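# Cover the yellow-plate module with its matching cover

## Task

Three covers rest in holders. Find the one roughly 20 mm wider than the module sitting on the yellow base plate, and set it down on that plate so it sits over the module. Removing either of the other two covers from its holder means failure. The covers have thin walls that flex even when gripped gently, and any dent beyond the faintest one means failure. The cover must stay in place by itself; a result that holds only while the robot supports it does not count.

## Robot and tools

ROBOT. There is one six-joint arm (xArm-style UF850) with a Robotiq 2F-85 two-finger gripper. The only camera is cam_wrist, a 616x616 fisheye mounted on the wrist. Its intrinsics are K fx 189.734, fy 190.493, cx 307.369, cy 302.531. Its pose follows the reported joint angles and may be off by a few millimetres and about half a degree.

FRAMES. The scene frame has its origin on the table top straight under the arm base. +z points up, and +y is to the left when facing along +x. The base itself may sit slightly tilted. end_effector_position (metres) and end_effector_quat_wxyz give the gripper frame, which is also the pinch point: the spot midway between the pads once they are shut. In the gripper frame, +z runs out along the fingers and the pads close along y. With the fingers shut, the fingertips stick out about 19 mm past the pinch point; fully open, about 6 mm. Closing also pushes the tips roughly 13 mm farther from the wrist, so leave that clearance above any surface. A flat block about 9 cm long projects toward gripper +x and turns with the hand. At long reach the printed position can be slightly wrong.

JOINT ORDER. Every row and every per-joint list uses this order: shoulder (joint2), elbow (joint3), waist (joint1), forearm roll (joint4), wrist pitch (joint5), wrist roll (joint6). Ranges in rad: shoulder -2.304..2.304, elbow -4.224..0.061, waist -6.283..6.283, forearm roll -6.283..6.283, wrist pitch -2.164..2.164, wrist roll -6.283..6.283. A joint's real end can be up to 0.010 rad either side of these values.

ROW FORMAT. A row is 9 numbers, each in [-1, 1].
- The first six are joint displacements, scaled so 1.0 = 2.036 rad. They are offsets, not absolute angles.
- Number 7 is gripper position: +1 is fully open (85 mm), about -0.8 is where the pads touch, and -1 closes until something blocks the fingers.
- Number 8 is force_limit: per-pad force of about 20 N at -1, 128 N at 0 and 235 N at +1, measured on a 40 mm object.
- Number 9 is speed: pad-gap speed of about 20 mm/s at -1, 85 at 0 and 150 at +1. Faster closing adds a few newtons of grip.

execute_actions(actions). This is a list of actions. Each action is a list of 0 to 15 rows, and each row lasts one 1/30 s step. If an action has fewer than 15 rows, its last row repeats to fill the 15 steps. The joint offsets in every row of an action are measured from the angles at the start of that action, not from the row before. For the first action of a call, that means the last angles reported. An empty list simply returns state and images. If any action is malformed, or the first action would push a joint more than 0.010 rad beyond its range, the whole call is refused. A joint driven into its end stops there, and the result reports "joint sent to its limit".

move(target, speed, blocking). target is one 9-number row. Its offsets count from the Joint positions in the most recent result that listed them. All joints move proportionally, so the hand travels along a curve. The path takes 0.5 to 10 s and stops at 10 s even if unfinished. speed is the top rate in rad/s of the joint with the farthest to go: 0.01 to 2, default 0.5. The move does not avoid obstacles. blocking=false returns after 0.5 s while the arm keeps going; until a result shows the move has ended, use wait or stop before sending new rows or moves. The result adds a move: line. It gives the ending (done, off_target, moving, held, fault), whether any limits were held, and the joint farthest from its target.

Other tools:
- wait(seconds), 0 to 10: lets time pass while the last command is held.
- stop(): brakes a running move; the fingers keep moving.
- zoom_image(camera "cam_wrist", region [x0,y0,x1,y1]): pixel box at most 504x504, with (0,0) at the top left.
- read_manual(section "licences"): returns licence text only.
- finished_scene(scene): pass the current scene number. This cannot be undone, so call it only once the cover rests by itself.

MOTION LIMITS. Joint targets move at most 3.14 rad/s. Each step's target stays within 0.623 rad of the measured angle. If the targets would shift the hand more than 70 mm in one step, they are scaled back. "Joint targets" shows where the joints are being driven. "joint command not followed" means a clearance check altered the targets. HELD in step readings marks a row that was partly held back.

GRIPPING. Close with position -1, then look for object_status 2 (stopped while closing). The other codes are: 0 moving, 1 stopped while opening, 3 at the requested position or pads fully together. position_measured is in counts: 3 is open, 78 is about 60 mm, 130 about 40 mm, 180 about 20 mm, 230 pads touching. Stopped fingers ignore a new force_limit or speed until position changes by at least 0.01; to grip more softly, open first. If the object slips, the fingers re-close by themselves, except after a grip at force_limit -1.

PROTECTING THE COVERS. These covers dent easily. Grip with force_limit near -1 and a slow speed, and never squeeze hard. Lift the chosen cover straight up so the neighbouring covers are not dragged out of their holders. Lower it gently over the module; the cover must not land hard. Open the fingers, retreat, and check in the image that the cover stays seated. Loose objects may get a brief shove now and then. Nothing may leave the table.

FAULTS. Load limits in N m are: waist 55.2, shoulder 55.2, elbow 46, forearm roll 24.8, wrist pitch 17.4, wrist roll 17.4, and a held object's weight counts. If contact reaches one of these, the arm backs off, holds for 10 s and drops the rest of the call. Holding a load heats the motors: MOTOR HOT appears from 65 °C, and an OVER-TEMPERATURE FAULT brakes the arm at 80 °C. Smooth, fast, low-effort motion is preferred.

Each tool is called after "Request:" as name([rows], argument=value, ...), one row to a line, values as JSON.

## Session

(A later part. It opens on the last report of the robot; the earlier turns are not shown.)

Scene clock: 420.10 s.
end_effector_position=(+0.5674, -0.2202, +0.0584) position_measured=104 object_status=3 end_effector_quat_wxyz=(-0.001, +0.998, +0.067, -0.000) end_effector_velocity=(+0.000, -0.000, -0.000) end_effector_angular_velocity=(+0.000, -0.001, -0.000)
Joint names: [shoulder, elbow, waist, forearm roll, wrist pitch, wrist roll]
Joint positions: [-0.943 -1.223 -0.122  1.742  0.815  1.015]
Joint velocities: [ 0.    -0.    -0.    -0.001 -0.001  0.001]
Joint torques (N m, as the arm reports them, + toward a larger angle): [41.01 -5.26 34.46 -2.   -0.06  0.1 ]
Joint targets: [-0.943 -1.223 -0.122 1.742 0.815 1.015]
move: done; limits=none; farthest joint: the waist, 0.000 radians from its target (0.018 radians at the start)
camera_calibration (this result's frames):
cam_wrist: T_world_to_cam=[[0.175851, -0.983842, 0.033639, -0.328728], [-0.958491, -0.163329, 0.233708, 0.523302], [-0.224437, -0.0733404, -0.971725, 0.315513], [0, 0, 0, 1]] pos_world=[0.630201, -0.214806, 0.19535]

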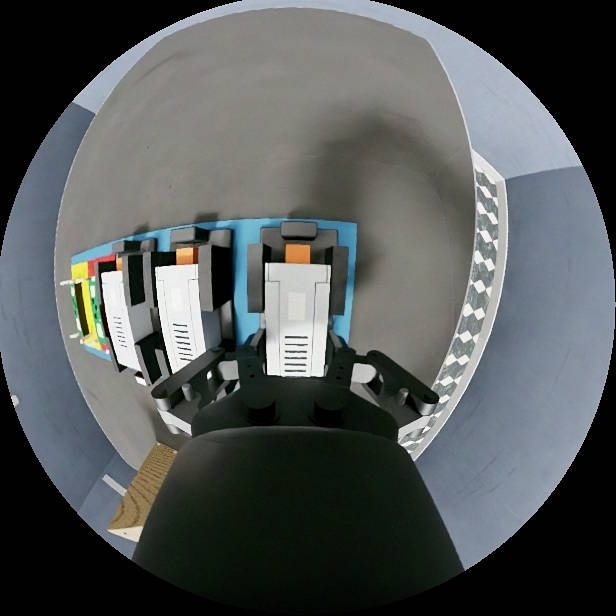

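Request:
move(target=[0, 0, 0, 0, 0, 0, -1, -0.86, -1], speed=0.01)

Request:
move(target=[0.00459, 0.0022, 0.00368, 0.00556, 0.00143, -0.0028, -1, -0.86, -1], speed=0.01)

Request:
zoom_image(camera="cam_wrist", region=[240, 240, 360, 380])

Scene clock: 427.67 s.
end_effector_position=(+0.5675, -0.2202, +0.0586) position_measured=128 object_status=2 end_effector_quat_wxyz=(-0.001, +0.998, +0.067, -0.000) end_effector_velocity=(+0.000, -0.001, -0.000) end_effector_angular_velocity=(-0.000, -0.000, -0.001)
Joint names: [shoulder, elbow, waist, forearm roll, wrist pitch, wrist roll]
Joint positions: [-0.943 -1.223 -0.122  1.742  0.815  1.015]
Joint velocities: [ 0.001 -0.    -0.001 -0.001  0.    -0.   ]
Joint torques (N m, as the arm reports them, + toward a larger angle): [36.39 -5.41 29.4  -2.4  -0.08  0.11]
Joint targets: [-0.943 -1.223 -0.122 1.742 0.815 1.015]
move: done; limits=none; farthest joint: the waist, 0.000 radians from its target (0.000 radians at the start)
camera_calibration (this result's frames):
cam_wrist: T_world_to_cam=[[0.175817, -0.983845, 0.0337316, -0.328762], [-0.958574, -0.1633, 0.233385, 0.523488], [-0.224106, -0.0733674, -0.971799, 0.315541], [0, 0, 0, 1]] pos_world=[0.630318, -0.214815, 0.195558]

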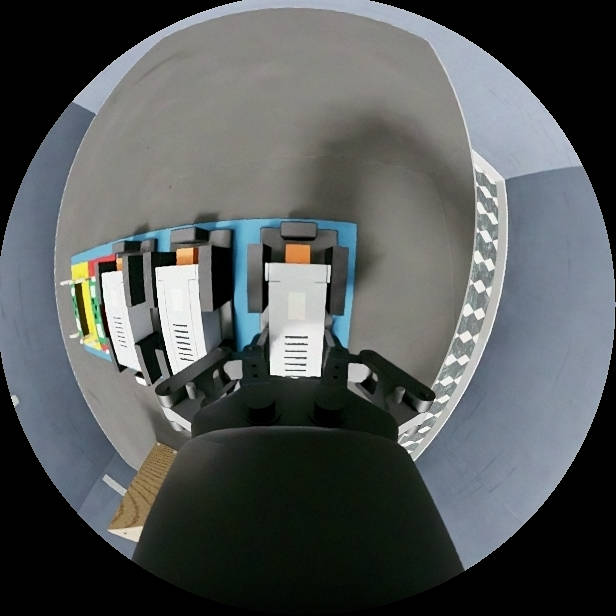

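Scene clock: 429.03 s.
end_effector_position=(+0.5676, -0.2202, +0.0646) position_measured=128 object_status=2 end_effector_quat_wxyz=(-0.001, +0.998, +0.067, -0.000) end_effector_velocity=(-0.000, +0.000, +0.000) end_effector_angular_velocity=(-0.001, +0.000, -0.002)
Joint names: [shoulder, elbow, waist, forearm roll, wrist pitch, wrist roll]
Joint positions: [-0.933 -1.218 -0.115  1.754  0.818  1.009]
Joint velocities: [-0.    -0.     0.001  0.     0.001  0.002]
Joint torques (N m, as the arm reports them, + toward a larger angle): [50.5  -7.33 42.17 -2.47  0.27  0.21]
Joint targets: [-0.933 -1.218 -0.115 1.754 0.818 1.009]
move: done; limits=none; farthest joint: the waist, 0.000 radians from its target (0.008 radians at the start)
camera_calibration (this result's frames):
cam_wrist: T_world_to_cam=[[0.175503, -0.983903, 0.033655, -0.328809], [-0.958637, -0.163015, 0.233328, 0.522232], [-0.224086, -0.0732128, -0.971815, 0.321419], [0, 0, 0, 1]] pos_world=[0.630363, -0.214853, 0.201575]

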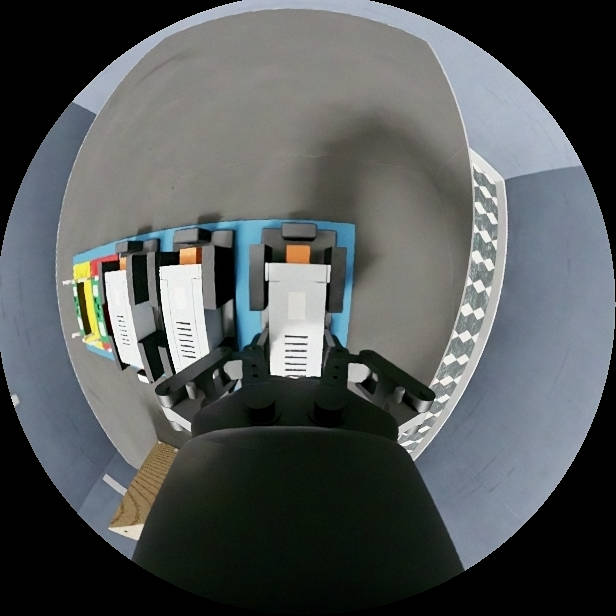

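Region (240, 240, 360, 380) of cam_wrist's 616x616 image, scaled by 3.600, with more detail than that image has; it fills the left 432 columns of this view, and the rest is white.

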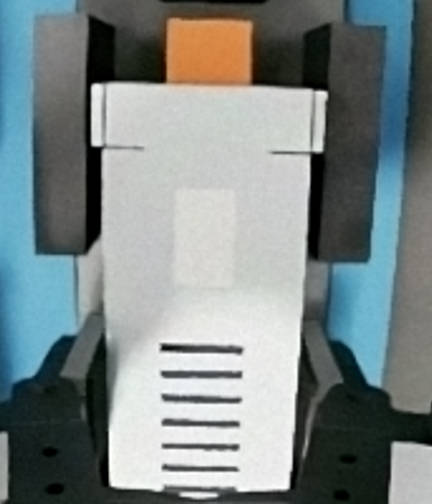

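Request:
move(target=[0.00612, 0.0029, 0.0049, 0.00742, 0.00191, -0.00373, -1, -0.86, -1], speed=0.01)

Request:
zoom_image(camera="cam_wrist", region=[240, 240, 360, 380])

Scene clock: 434.43 s.
end_effector_position=(+0.5676, -0.2203, +0.0726) position_measured=128 object_status=2 end_effector_quat_wxyz=(-0.001, +0.998, +0.067, -0.000) end_effector_velocity=(-0.000, +0.000, +0.001) end_effector_angular_velocity=(-0.001, +0.000, +0.000)
Joint names: [shoulder, elbow, waist, forearm roll, wrist pitch, wrist roll]
Joint positions: [-0.921 -1.212 -0.105  1.769  0.822  1.001]
Joint velocities: [ 0.001  0.001  0.001  0.001  0.001 -0.   ]
Joint torques (N m, as the arm reports them, + toward a larger angle): [42.48 -5.24 35.36 -2.7  -0.03  0.15]
Joint targets: [-0.921 -1.212 -0.105 1.769 0.822 1.001]
move: done; limits=none; farthest joint: the forearm roll, 0.001 radians from its target (0.016 radians at the start)
camera_calibration (this result's frames):
cam_wrist: T_world_to_cam=[[0.17499, -0.983999, 0.0335409, -0.328834], [-0.958747, -0.16255, 0.233197, 0.520547], [-0.224014, -0.0729644, -0.971851, 0.329277], [0, 0, 0, 1]] pos_world=[0.630378, -0.214932, 0.209648]

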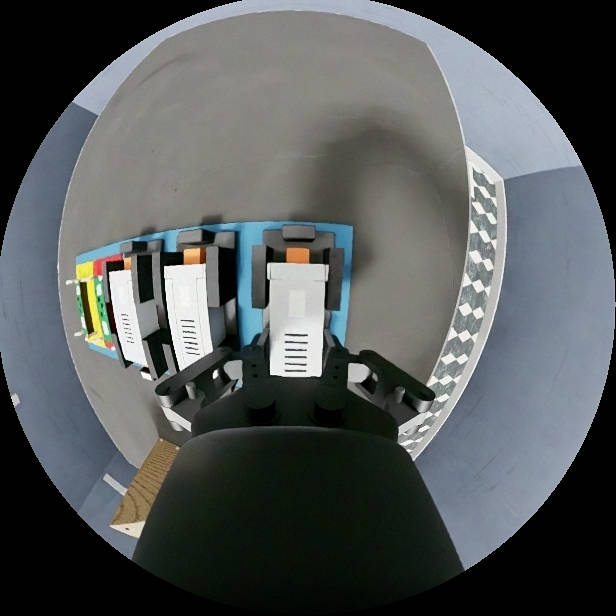

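Region (240, 240, 360, 380) of cam_wrist's 616x616 image, scaled by 3.600, with more detail than that image has; it fills the left 432 columns of this view, and the rest is white.

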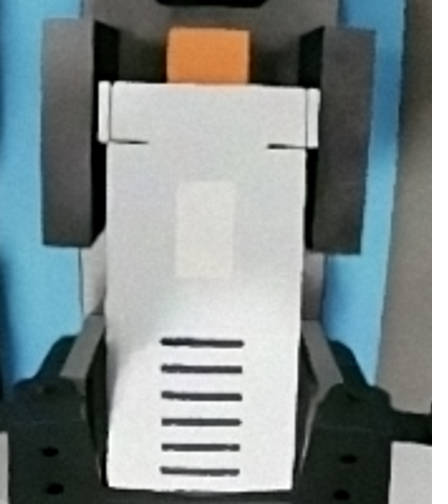

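Request:
move(target=[0.0091, 0.004, 0.00745, 0.011, 0.0031, -0.0056, -1, -0.86, -1], speed=0.015)

Request:
zoom_image(camera="cam_wrist", region=[240, 240, 360, 380])

Scene clock: 450.87 s.
end_effector_position=(+0.5678, -0.2203, +0.0848) position_measured=128 object_status=2 end_effector_quat_wxyz=(-0.001, +0.998, +0.067, +0.000) end_effector_velocity=(-0.000, +0.001, +0.000) end_effector_angular_velocity=(+0.000, +0.001, +0.002)
Joint names: [shoulder, elbow, waist, forearm roll, wrist pitch, wrist roll]
Joint positions: [-0.902 -1.204 -0.09   1.791  0.828  0.99 ]
Joint velocities: [-0.     0.001  0.001  0.001  0.    -0.002]
Joint torques (N m, as the arm reports them, + toward a larger angle): [42.09 -6.27 35.5  -2.23 -0.08  0.16]
Joint targets: [-0.902 -1.204 -0.089 1.791 0.828 0.990]
move: done; limits=none; farthest joint: the forearm roll, 0.001 radians from its target (0.023 radians at the start)
camera_calibration (this result's frames):
cam_wrist: T_world_to_cam=[[0.174249, -0.984126, 0.0336687, -0.328956], [-0.958983, -0.161836, 0.232723, 0.518155], [-0.22358, -0.0728395, -0.97196, 0.340908], [0, 0, 0, 1]] pos_world=[0.630442, -0.215046, 0.221838]

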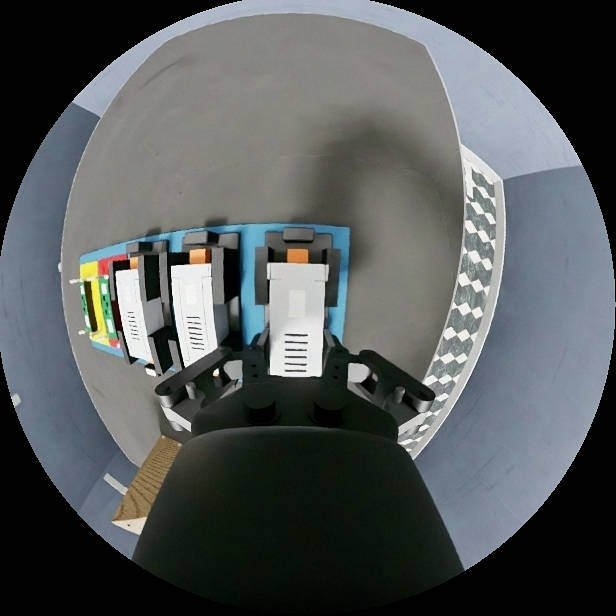

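Region (240, 240, 360, 380) of cam_wrist's 616x616 image, scaled by 3.600, with more detail than that image has; it fills the left 432 columns of this view, and the rest is white.

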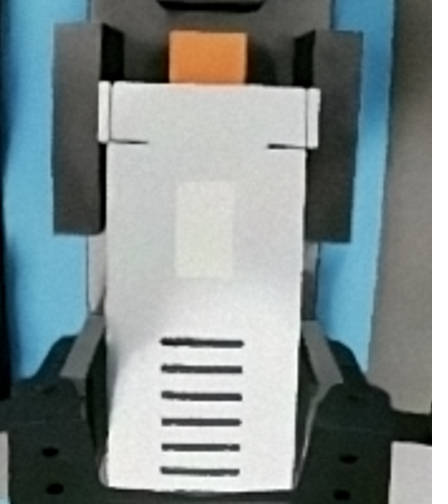

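Request:
move(target=[0.0165, 0.0068, 0.01386, 0.0198, 0.0059, -0.0117, -1, -0.86, -1], speed=0.04)

Request:
move(target=[-0.0123, 0.197, 0.2603, 0.0677, -0.0393, 0.2795, -1, -0.86, -1], speed=0.3)

Request:
zoom_image(camera="cam_wrist", region=[240, 240, 360, 380])

Scene clock: 467.17 s.
end_effector_position=(+0.5679, -0.2202, +0.1072) position_measured=128 object_status=2 end_effector_quat_wxyz=(-0.001, +0.998, +0.068, +0.001) end_effector_velocity=(+0.000, +0.001, +0.001) end_effector_angular_velocity=(+0.002, -0.001, +0.000)
Joint names: [shoulder, elbow, waist, forearm roll, wrist pitch, wrist roll]
Joint positions: [-0.869 -1.19  -0.061  1.831  0.84   0.966]
Joint velocities: [ 0.001  0.     0.001  0.001 -0.002 -0.   ]
Joint torques (N m, as the arm reports them, + toward a larger angle): [40.61 -6.79 35.33 -1.89 -0.04  0.11]
Joint targets: [-0.869 -1.190 -0.061 1.831 0.840 0.966]
move: done; limits=none; farthest joint: the shoulder, 0.001 radians from its target (0.034 radians at the start)
camera_calibration (this result's frames):
cam_wrist: T_world_to_cam=[[0.176275, -0.983764, 0.0336958, -0.330665], [-0.959055, -0.163937, 0.230951, 0.512853], [-0.221677, -0.0730271, -0.972382, 0.361657], [0, 0, 0, 1]] pos_world=[0.630313, -0.21481, 0.244367]

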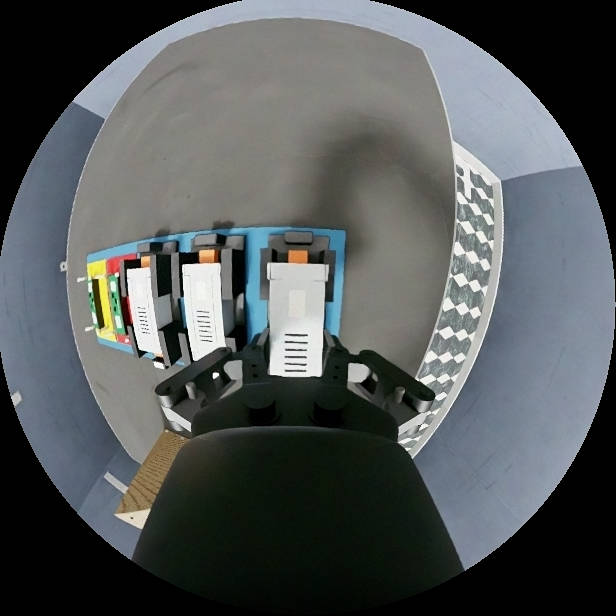

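Scene clock: 469.50 s.
end_effector_position=(+0.3605, +0.0001, +0.2000) position_measured=128 object_status=2 end_effector_quat_wxyz=(-0.001, +0.998, +0.068, -0.000) end_effector_velocity=(-0.001, +0.000, +0.000) end_effector_angular_velocity=(+0.000, +0.001, -0.001)
Joint names: [shoulder, elbow, waist, forearm roll, wrist pitch, wrist roll]
Joint positions: [-0.894 -0.79   0.468  1.969  0.76   1.535]
Joint velocities: [ 0.     0.002  0.002  0.001 -0.001  0.002]
Joint torques (N m, as the arm reports them, + toward a larger angle): [34.17 -7.74 24.87 -1.99 -0.11  0.13]
Joint targets: [-0.894 -0.789 0.468 1.969 0.760 1.535]
move: done; limits=none; farthest joint: the waist, 0.001 radians from its target (0.530 radians at the start)
camera_calibration (this result's frames):
cam_wrist: T_world_to_cam=[[0.176284, -0.983748, 0.0341283, -0.0805672], [-0.958428, -0.163638, 0.233748, 0.327851], [-0.224364, -0.0739155, -0.971698, 0.422778], [0, 0, 0, 1]] pos_world=[0.423281, 0.0056409, 0.336927]

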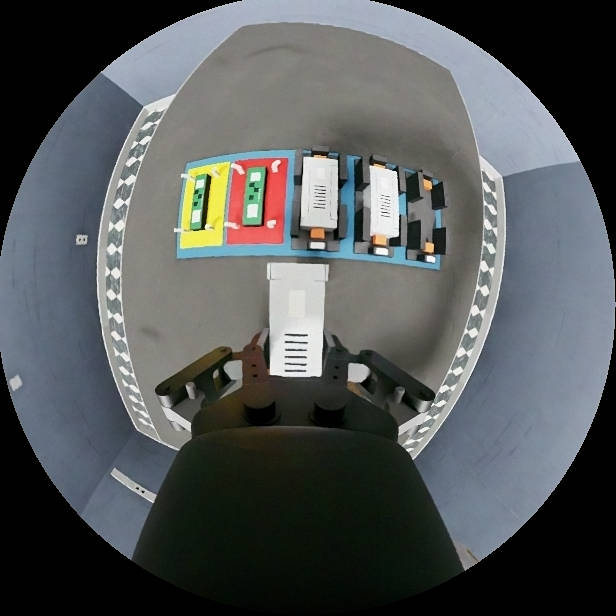

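Region (240, 240, 360, 380) of cam_wrist's 616x616 image, scaled by 3.600, with more detail than that image has; it fills the left 432 columns of this view, and the rest is white.

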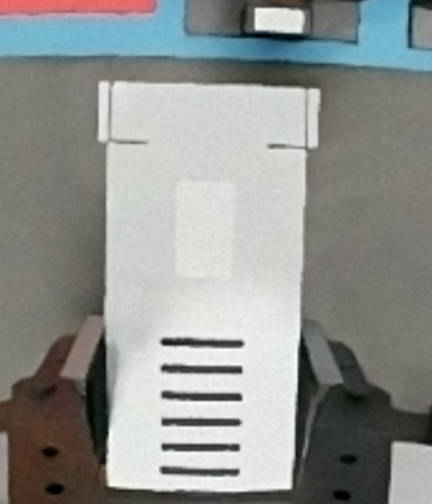

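Request:
zoom_image(camera="cam_wrist", region=[260, 255, 340, 325])

Request:
zoom_image(camera="cam_wrist", region=[255, 310, 335, 380])

Region (260, 255, 340, 325) of cam_wrist's 616x616 image, scaled by 6.300, with more detail than that image has; it fills the top 441 rows of this view, and the rest is white.

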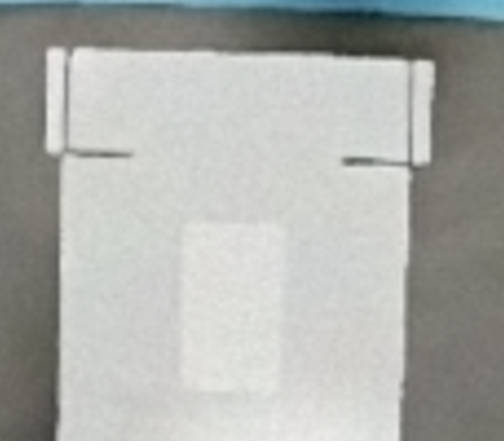

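Region (255, 310, 335, 380) of cam_wrist's 616x616 image, scaled by 6.300, with more detail than that image has; it fills the top 441 rows of this view, and the rest is white.

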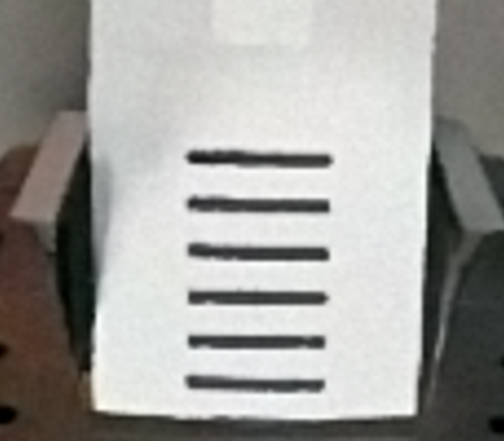

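Request:
move(target=[-0.31855, -0.36094, 0.00982, -0.04754, 0.01231, 0.01333, -1, -0.86, -1], speed=0.3)

Request:
zoom_image(camera="cam_wrist", region=[230, 230, 370, 370])

Scene clock: 585.83 s.
end_effector_position=(+0.5079, +0.2090, +0.0973) position_measured=128 object_status=2 end_effector_quat_wxyz=(-0.006, +0.995, +0.067, +0.069) end_effector_velocity=(-0.000, +0.000, -0.001) end_effector_angular_velocity=(-0.001, +0.000, +0.000)
Joint names: [shoulder, elbow, waist, forearm roll, wrist pitch, wrist roll]
Joint positions: [-1.542 -1.524  0.488  1.872  0.785  1.562]
Joint velocities: [-0.002 -0.002 -0.    -0.     0.001 -0.   ]
Joint torques (N m, as the arm reports them, + toward a larger angle): [52.6  -9.37 31.89 -2.44 -0.05  0.16]
Joint targets: [-1.542 -1.525 0.488 1.872 0.785 1.562]
move: done; limits=none; farthest joint: the waist, 0.000 radians from its target (0.020 radians at the start)
camera_calibration (this result's frames):
cam_wrist: T_world_to_cam=[[0.170407, -0.984591, 0.039273, 0.105033], [-0.981443, -0.166036, 0.0959235, 0.552921], [-0.0879246, -0.0548903, -0.994614, 0.300546], [0, 0, 0, 1]] pos_world=[0.551188, 0.211717, 0.241764]

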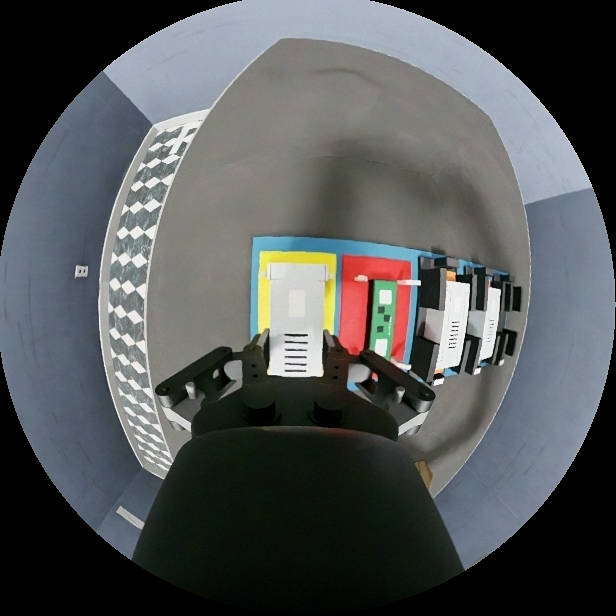

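Region (230, 230, 370, 370) of cam_wrist's 616x616 image, scaled by 3.600, with more detail than that image has.

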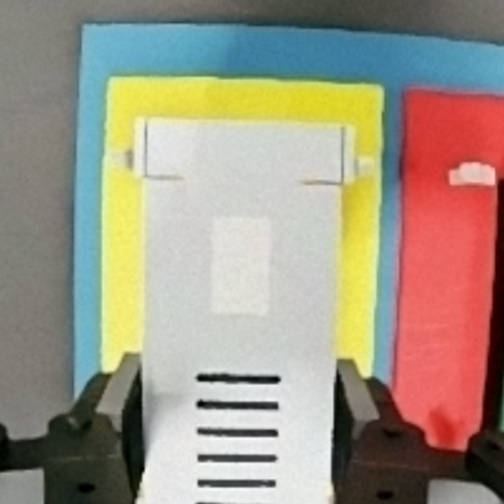

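Request:
move(target=[-0.00857, -0.00482, -0.00508, -0.00875, -0.00088, 0.00517, -1, -0.86, -1], speed=0.025)

Request:
zoom_image(camera="cam_wrist", region=[245, 240, 355, 350])

Scene clock: 600.17 s.
end_effector_position=(+0.5079, +0.2102, +0.0874) position_measured=128 object_status=2 end_effector_quat_wxyz=(-0.006, +0.995, +0.067, +0.069) end_effector_velocity=(+0.001, -0.001, -0.000) end_effector_angular_velocity=(-0.000, -0.000, -0.002)
Joint names: [shoulder, elbow, waist, forearm roll, wrist pitch, wrist roll]
Joint positions: [-1.559 -1.534  0.478  1.854  0.783  1.573]
Joint velocities: [ 0.    -0.001 -0.001 -0.001  0.001  0.001]
Joint torques (N m, as the arm reports them, + toward a larger angle): [51.64 -8.75 31.77 -2.43 -0.06  0.18]
Joint targets: [-1.560 -1.534 0.478 1.854 0.783 1.573]
move: done; limits=none; farthest joint: the waist, 0.000 radians from its target (0.010 radians at the start)
camera_calibration (this result's frames):
cam_wrist: T_world_to_cam=[[0.170334, -0.984596, 0.0394528, 0.106686], [-0.981466, -0.165952, 0.0958369, 0.554085], [-0.0878134, -0.0550459, -0.994615, 0.290702], [0, 0, 0, 1]] pos_world=[0.551171, 0.212996, 0.231825]

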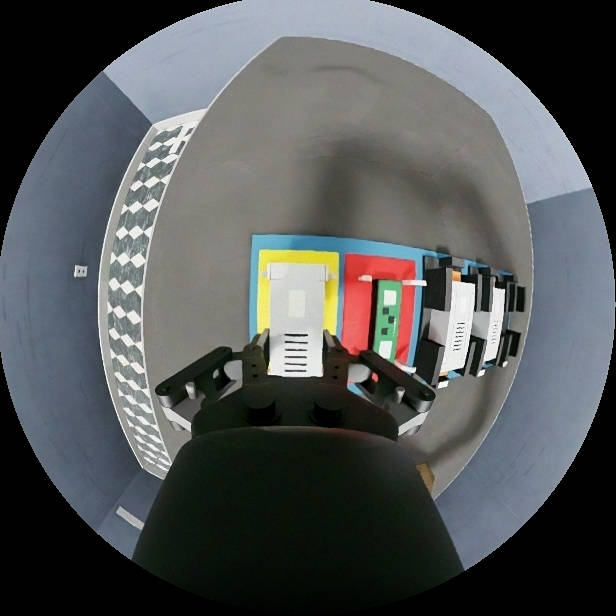

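Region (245, 240, 355, 350) of cam_wrist's 616x616 image, scaled by 4.582, with more detail than that image has.

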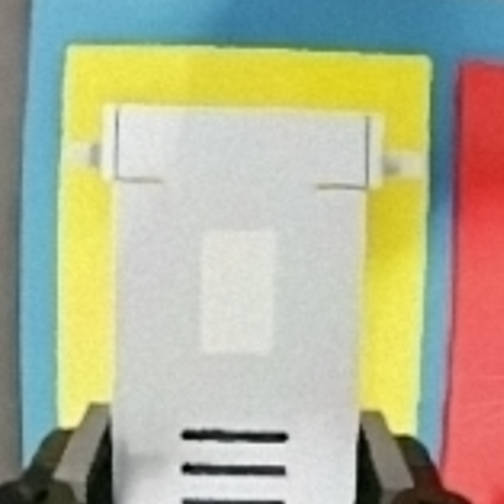

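Request:
move(target=[-0.01127, -0.00534, -0.00864, -0.01445, -0.0014, 0.00819, -1, -0.86, -1], speed=0.02)

Request:
zoom_image(camera="cam_wrist", region=[240, 235, 360, 355])

Scene clock: 612.60 s.
end_effector_position=(+0.5077, +0.2106, +0.0725) position_measured=128 object_status=2 end_effector_quat_wxyz=(-0.006, +0.995, +0.067, +0.069) end_effector_velocity=(+0.000, -0.000, -0.001) end_effector_angular_velocity=(-0.000, +0.000, +0.002)
Joint names: [shoulder, elbow, waist, forearm roll, wrist pitch, wrist roll]
Joint positions: [-1.582 -1.545  0.46   1.825  0.78   1.589]
Joint velocities: [-0.001 -0.001 -0.001 -0.001 -0.    -0.002]
Joint torques (N m, as the arm reports them, + toward a larger angle): [51.91 -8.76 31.98 -2.3   0.04  0.15]
Joint targets: [-1.582 -1.545 0.460 1.825 0.780 1.589]
move: done; limits=none; farthest joint: the waist, 0.000 radians from its target (0.017 radians at the start)
camera_calibration (this result's frames):
cam_wrist: T_world_to_cam=[[0.170387, -0.984594, 0.0392848, 0.107638], [-0.981453, -0.166019, 0.0958542, 0.55538], [-0.0878554, -0.0548885, -0.99462, 0.275828], [0, 0, 0, 1]] pos_world=[0.550972, 0.213323, 0.21688]

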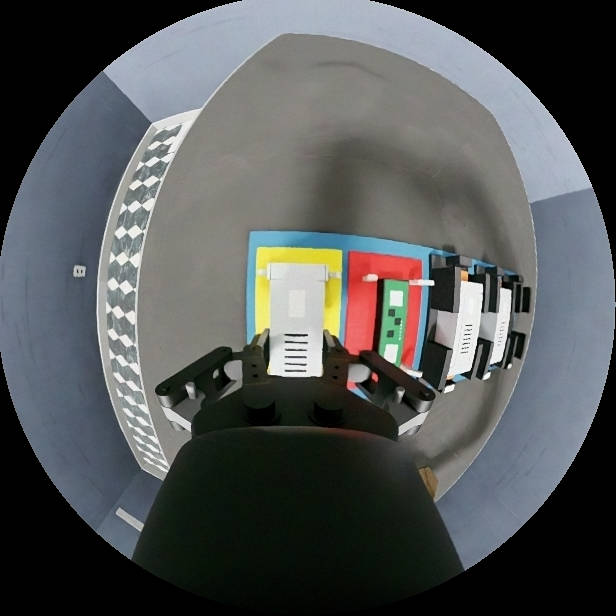

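Region (240, 235, 360, 355) of cam_wrist's 616x616 image, scaled by 4.200, with more detail than that image has.

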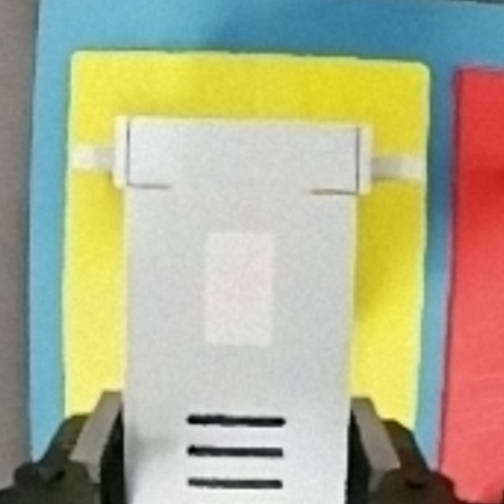

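Request:
move(target=[-0.01874, -0.00997, -0.01533, -0.02413, -0.00128, 0.01239, -1, -0.86, -1], speed=0.02)

Request:
zoom_image(camera="cam_wrist", region=[230, 230, 370, 370])

Scene clock: 621.03 s.
end_effector_position=(+0.5077, +0.2104, +0.0475) position_measured=128 object_status=2 end_effector_quat_wxyz=(-0.006, +0.995, +0.067, +0.069) end_effector_velocity=(+0.000, -0.000, -0.000) end_effector_angular_velocity=(+0.000, -0.000, +0.000)
Joint names: [shoulder, elbow, waist, forearm roll, wrist pitch, wrist roll]
Joint positions: [-1.62  -1.565  0.429  1.776  0.778  1.614]
Joint velocities: [-0.    -0.001 -0.001 -0.001  0.    -0.   ]
Joint torques (N m, as the arm reports them, + toward a larger angle): [51.89 -8.19 33.81 -2.1  -0.4   0.11]
Joint targets: [-1.620 -1.565 0.429 1.776 0.778 1.614]
move: done; limits=none; farthest joint: the waist, 0.000 radians from its target (0.031 radians at the start)
camera_calibration (this result's frames):
cam_wrist: T_world_to_cam=[[0.170377, -0.984593, 0.0393614, 0.108435], [-0.981454, -0.166001, 0.0958709, 0.557744], [-0.0878597, -0.0549655, -0.994615, 0.251004], [0, 0, 0, 1]] pos_world=[0.550979, 0.213147, 0.191913]

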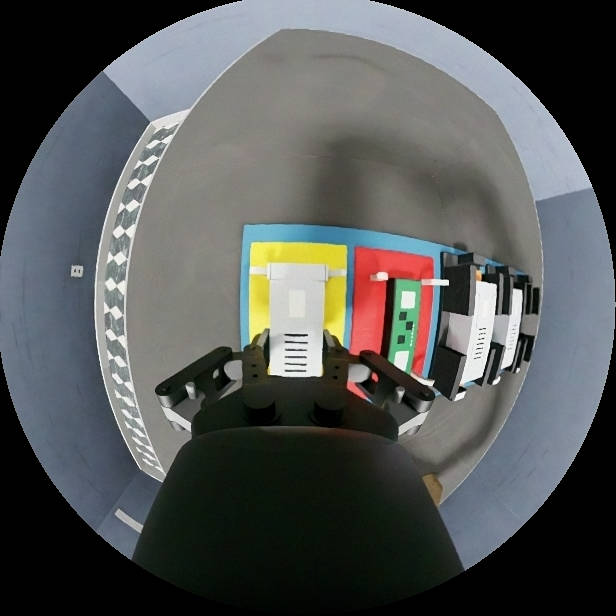

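Region (230, 230, 370, 370) of cam_wrist's 616x616 image, scaled by 3.600, with more detail than that image has.

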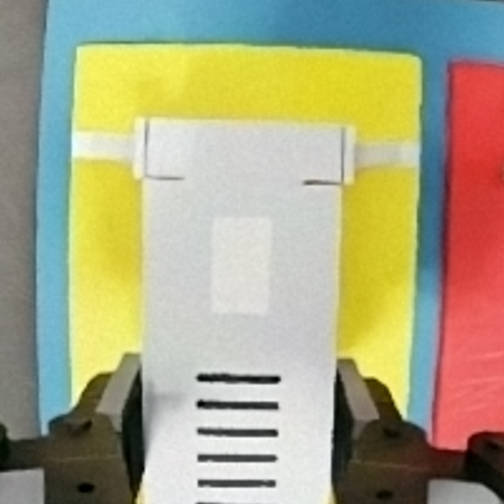

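Request:
move(target=[-0.00192, -0.00086, -0.00211, -0.00317, -0.0001, 0.00151, -1, -0.86, -1], speed=0.01)

Scene clock: 628.03 s.
end_effector_position=(+0.5079, +0.2101, +0.0448) position_measured=128 object_status=2 end_effector_quat_wxyz=(-0.006, +0.995, +0.067, +0.069) end_effector_velocity=(+0.001, -0.001, +0.000) end_effector_angular_velocity=(-0.002, -0.001, -0.000)
Joint names: [shoulder, elbow, waist, forearm roll, wrist pitch, wrist roll]
Joint positions: [-1.624 -1.567  0.425  1.77   0.778  1.617]
Joint velocities: [ 0.    -0.    -0.001 -0.001  0.002 -0.001]
Joint torques (N m, as the arm reports them, + toward a larger angle): [47.18 -8.13 27.52 -2.82  0.16  0.15]
Joint targets: [-1.624 -1.567 0.425 1.770 0.778 1.617]
move: done; limits=none; farthest joint: the waist, 0.001 radians from its target (0.004 radians at the start)
camera_calibration (this result's frames):
cam_wrist: T_world_to_cam=[[0.170327, -0.984608, 0.0391911, 0.108282], [-0.981497, -0.165989, 0.0954552, 0.558179], [-0.0874806, -0.0547246, -0.994662, 0.248129], [0, 0, 0, 1]] pos_world=[0.551114, 0.212846, 0.18928]

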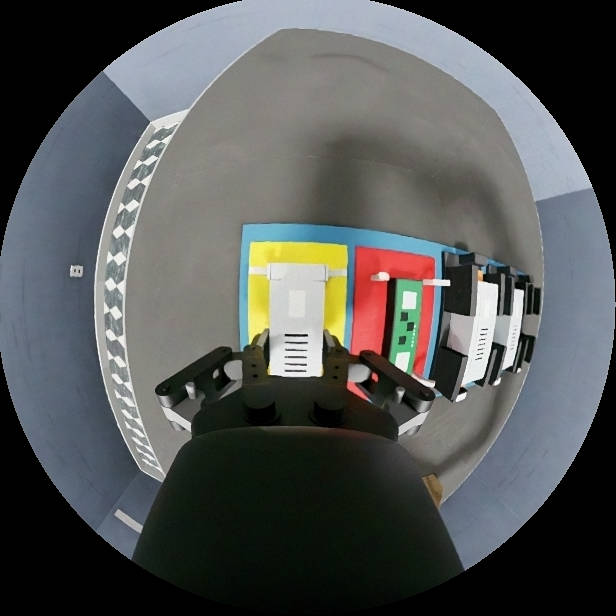

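Contact with the plate detected. Release and lift.

Request:
move(target=[0, 0, 0, 0, 0, 0, 0.35, -1, -0.5], speed=0.01)

Request:
zoom_image(camera="cam_wrist", region=[230, 230, 370, 370])

Request:
move(target=[0.0335, 0.0167, 0.027, 0.0436, 0.0032, -0.0235, 0.35, -1, -0.5], speed=0.1)

Request:
zoom_image(camera="cam_wrist", region=[230, 230, 370, 370])

Scene clock: 633.53 s.
end_effector_position=(+0.5078, +0.2101, +0.0448) position_measured=85 object_status=0 end_effector_quat_wxyz=(-0.006, +0.995, +0.067, +0.069) end_effector_velocity=(+0.000, -0.000, +0.000) end_effector_angular_velocity=(-0.001, -0.001, -0.000)
Joint names: [shoulder, elbow, waist, forearm roll, wrist pitch, wrist roll]
Joint positions: [-1.624 -1.567  0.425  1.77   0.778  1.617]
Joint velocities: [-0.    -0.    -0.    -0.     0.001 -0.   ]
Joint torques (N m, as the arm reports them, + toward a larger angle): [51.89 -8.11 31.02 -2.33 -0.01  0.13]
Joint targets: [-1.624 -1.567 0.425 1.770 0.778 1.617]
move: done; limits=none; farthest joint: the waist, 0.000 radians from its target (0.000 radians at the start)
camera_calibration (this result's frames):
cam_wrist: T_world_to_cam=[[0.170355, -0.9846, 0.0392604, 0.10825], [-0.981484, -0.166005, 0.0955632, 0.558115], [-0.0875741, -0.0548131, -0.994649, 0.248135], [0, 0, 0, 1]] pos_world=[0.55107, 0.212834, 0.189222]

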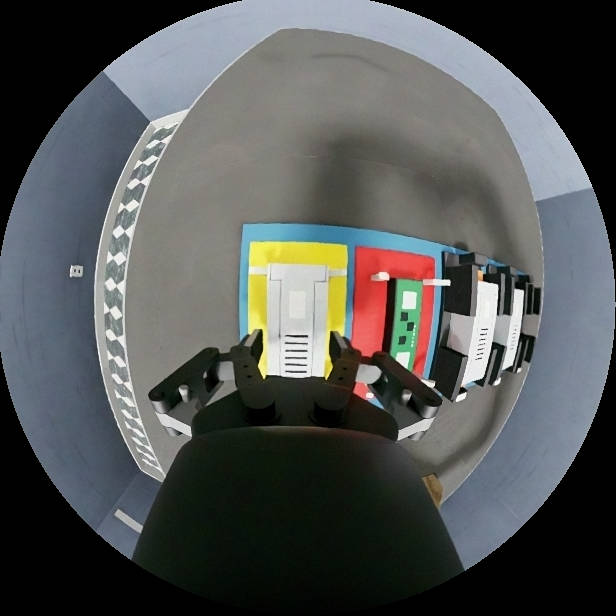

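Region (230, 230, 370, 370) of cam_wrist's 616x616 image, scaled by 3.600, with more detail than that image has.

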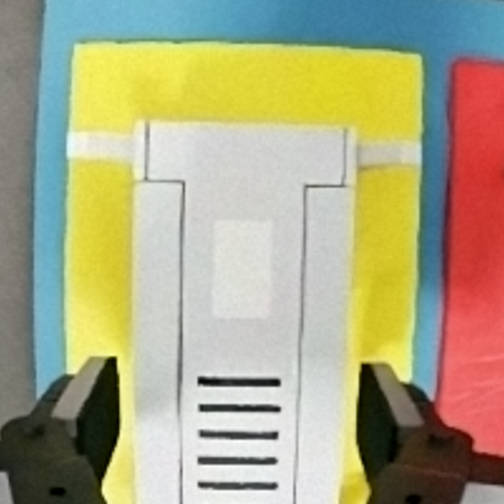

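Scene clock: 634.77 s.
end_effector_position=(+0.5082, +0.2100, +0.0896) position_measured=85 object_status=3 end_effector_quat_wxyz=(-0.005, +0.995, +0.067, +0.069) end_effector_velocity=(+0.001, -0.000, +0.001) end_effector_angular_velocity=(+0.002, +0.000, -0.001)
Joint names: [shoulder, elbow, waist, forearm roll, wrist pitch, wrist roll]
Joint positions: [-1.556 -1.533  0.48   1.858  0.784  1.57 ]
Joint velocities: [ 0.002  0.     0.     0.002 -0.001 -0.001]
Joint torques (N m, as the arm reports them, + toward a larger angle): [51.68 -8.93 32.27 -2.45  0.03  0.14]
Joint targets: [-1.556 -1.533 0.480 1.859 0.784 1.570]
move: done; limits=none; farthest joint: the waist, 0.000 radians from its target (0.055 radians at the start)
camera_calibration (this result's frames):
cam_wrist: T_world_to_cam=[[0.170454, -0.984564, 0.0397333, 0.106229], [-0.98147, -0.16606, 0.0956111, 0.554183], [-0.0875371, -0.0552944, -0.994625, 0.292835], [0, 0, 0, 1]] pos_world=[0.551441, 0.212809, 0.234054]

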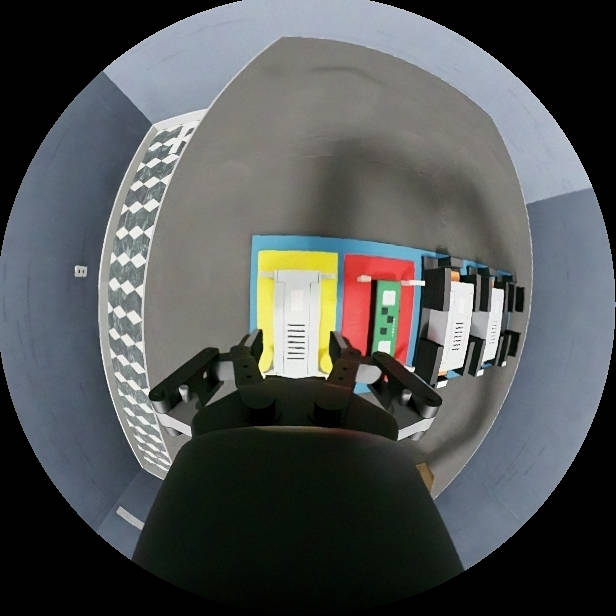

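Region (230, 230, 370, 370) of cam_wrist's 616x616 image, scaled by 3.600, with more detail than that image has.

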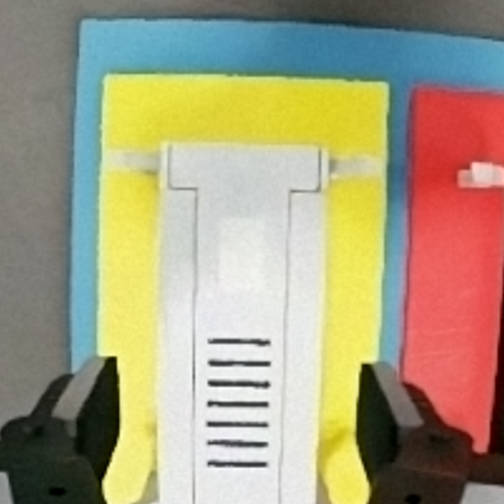

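The cover is sitting between the posts over the module, and its walls have sprung back.

Request:
finished_scene(scene=2)

The scene is finished: the task was done.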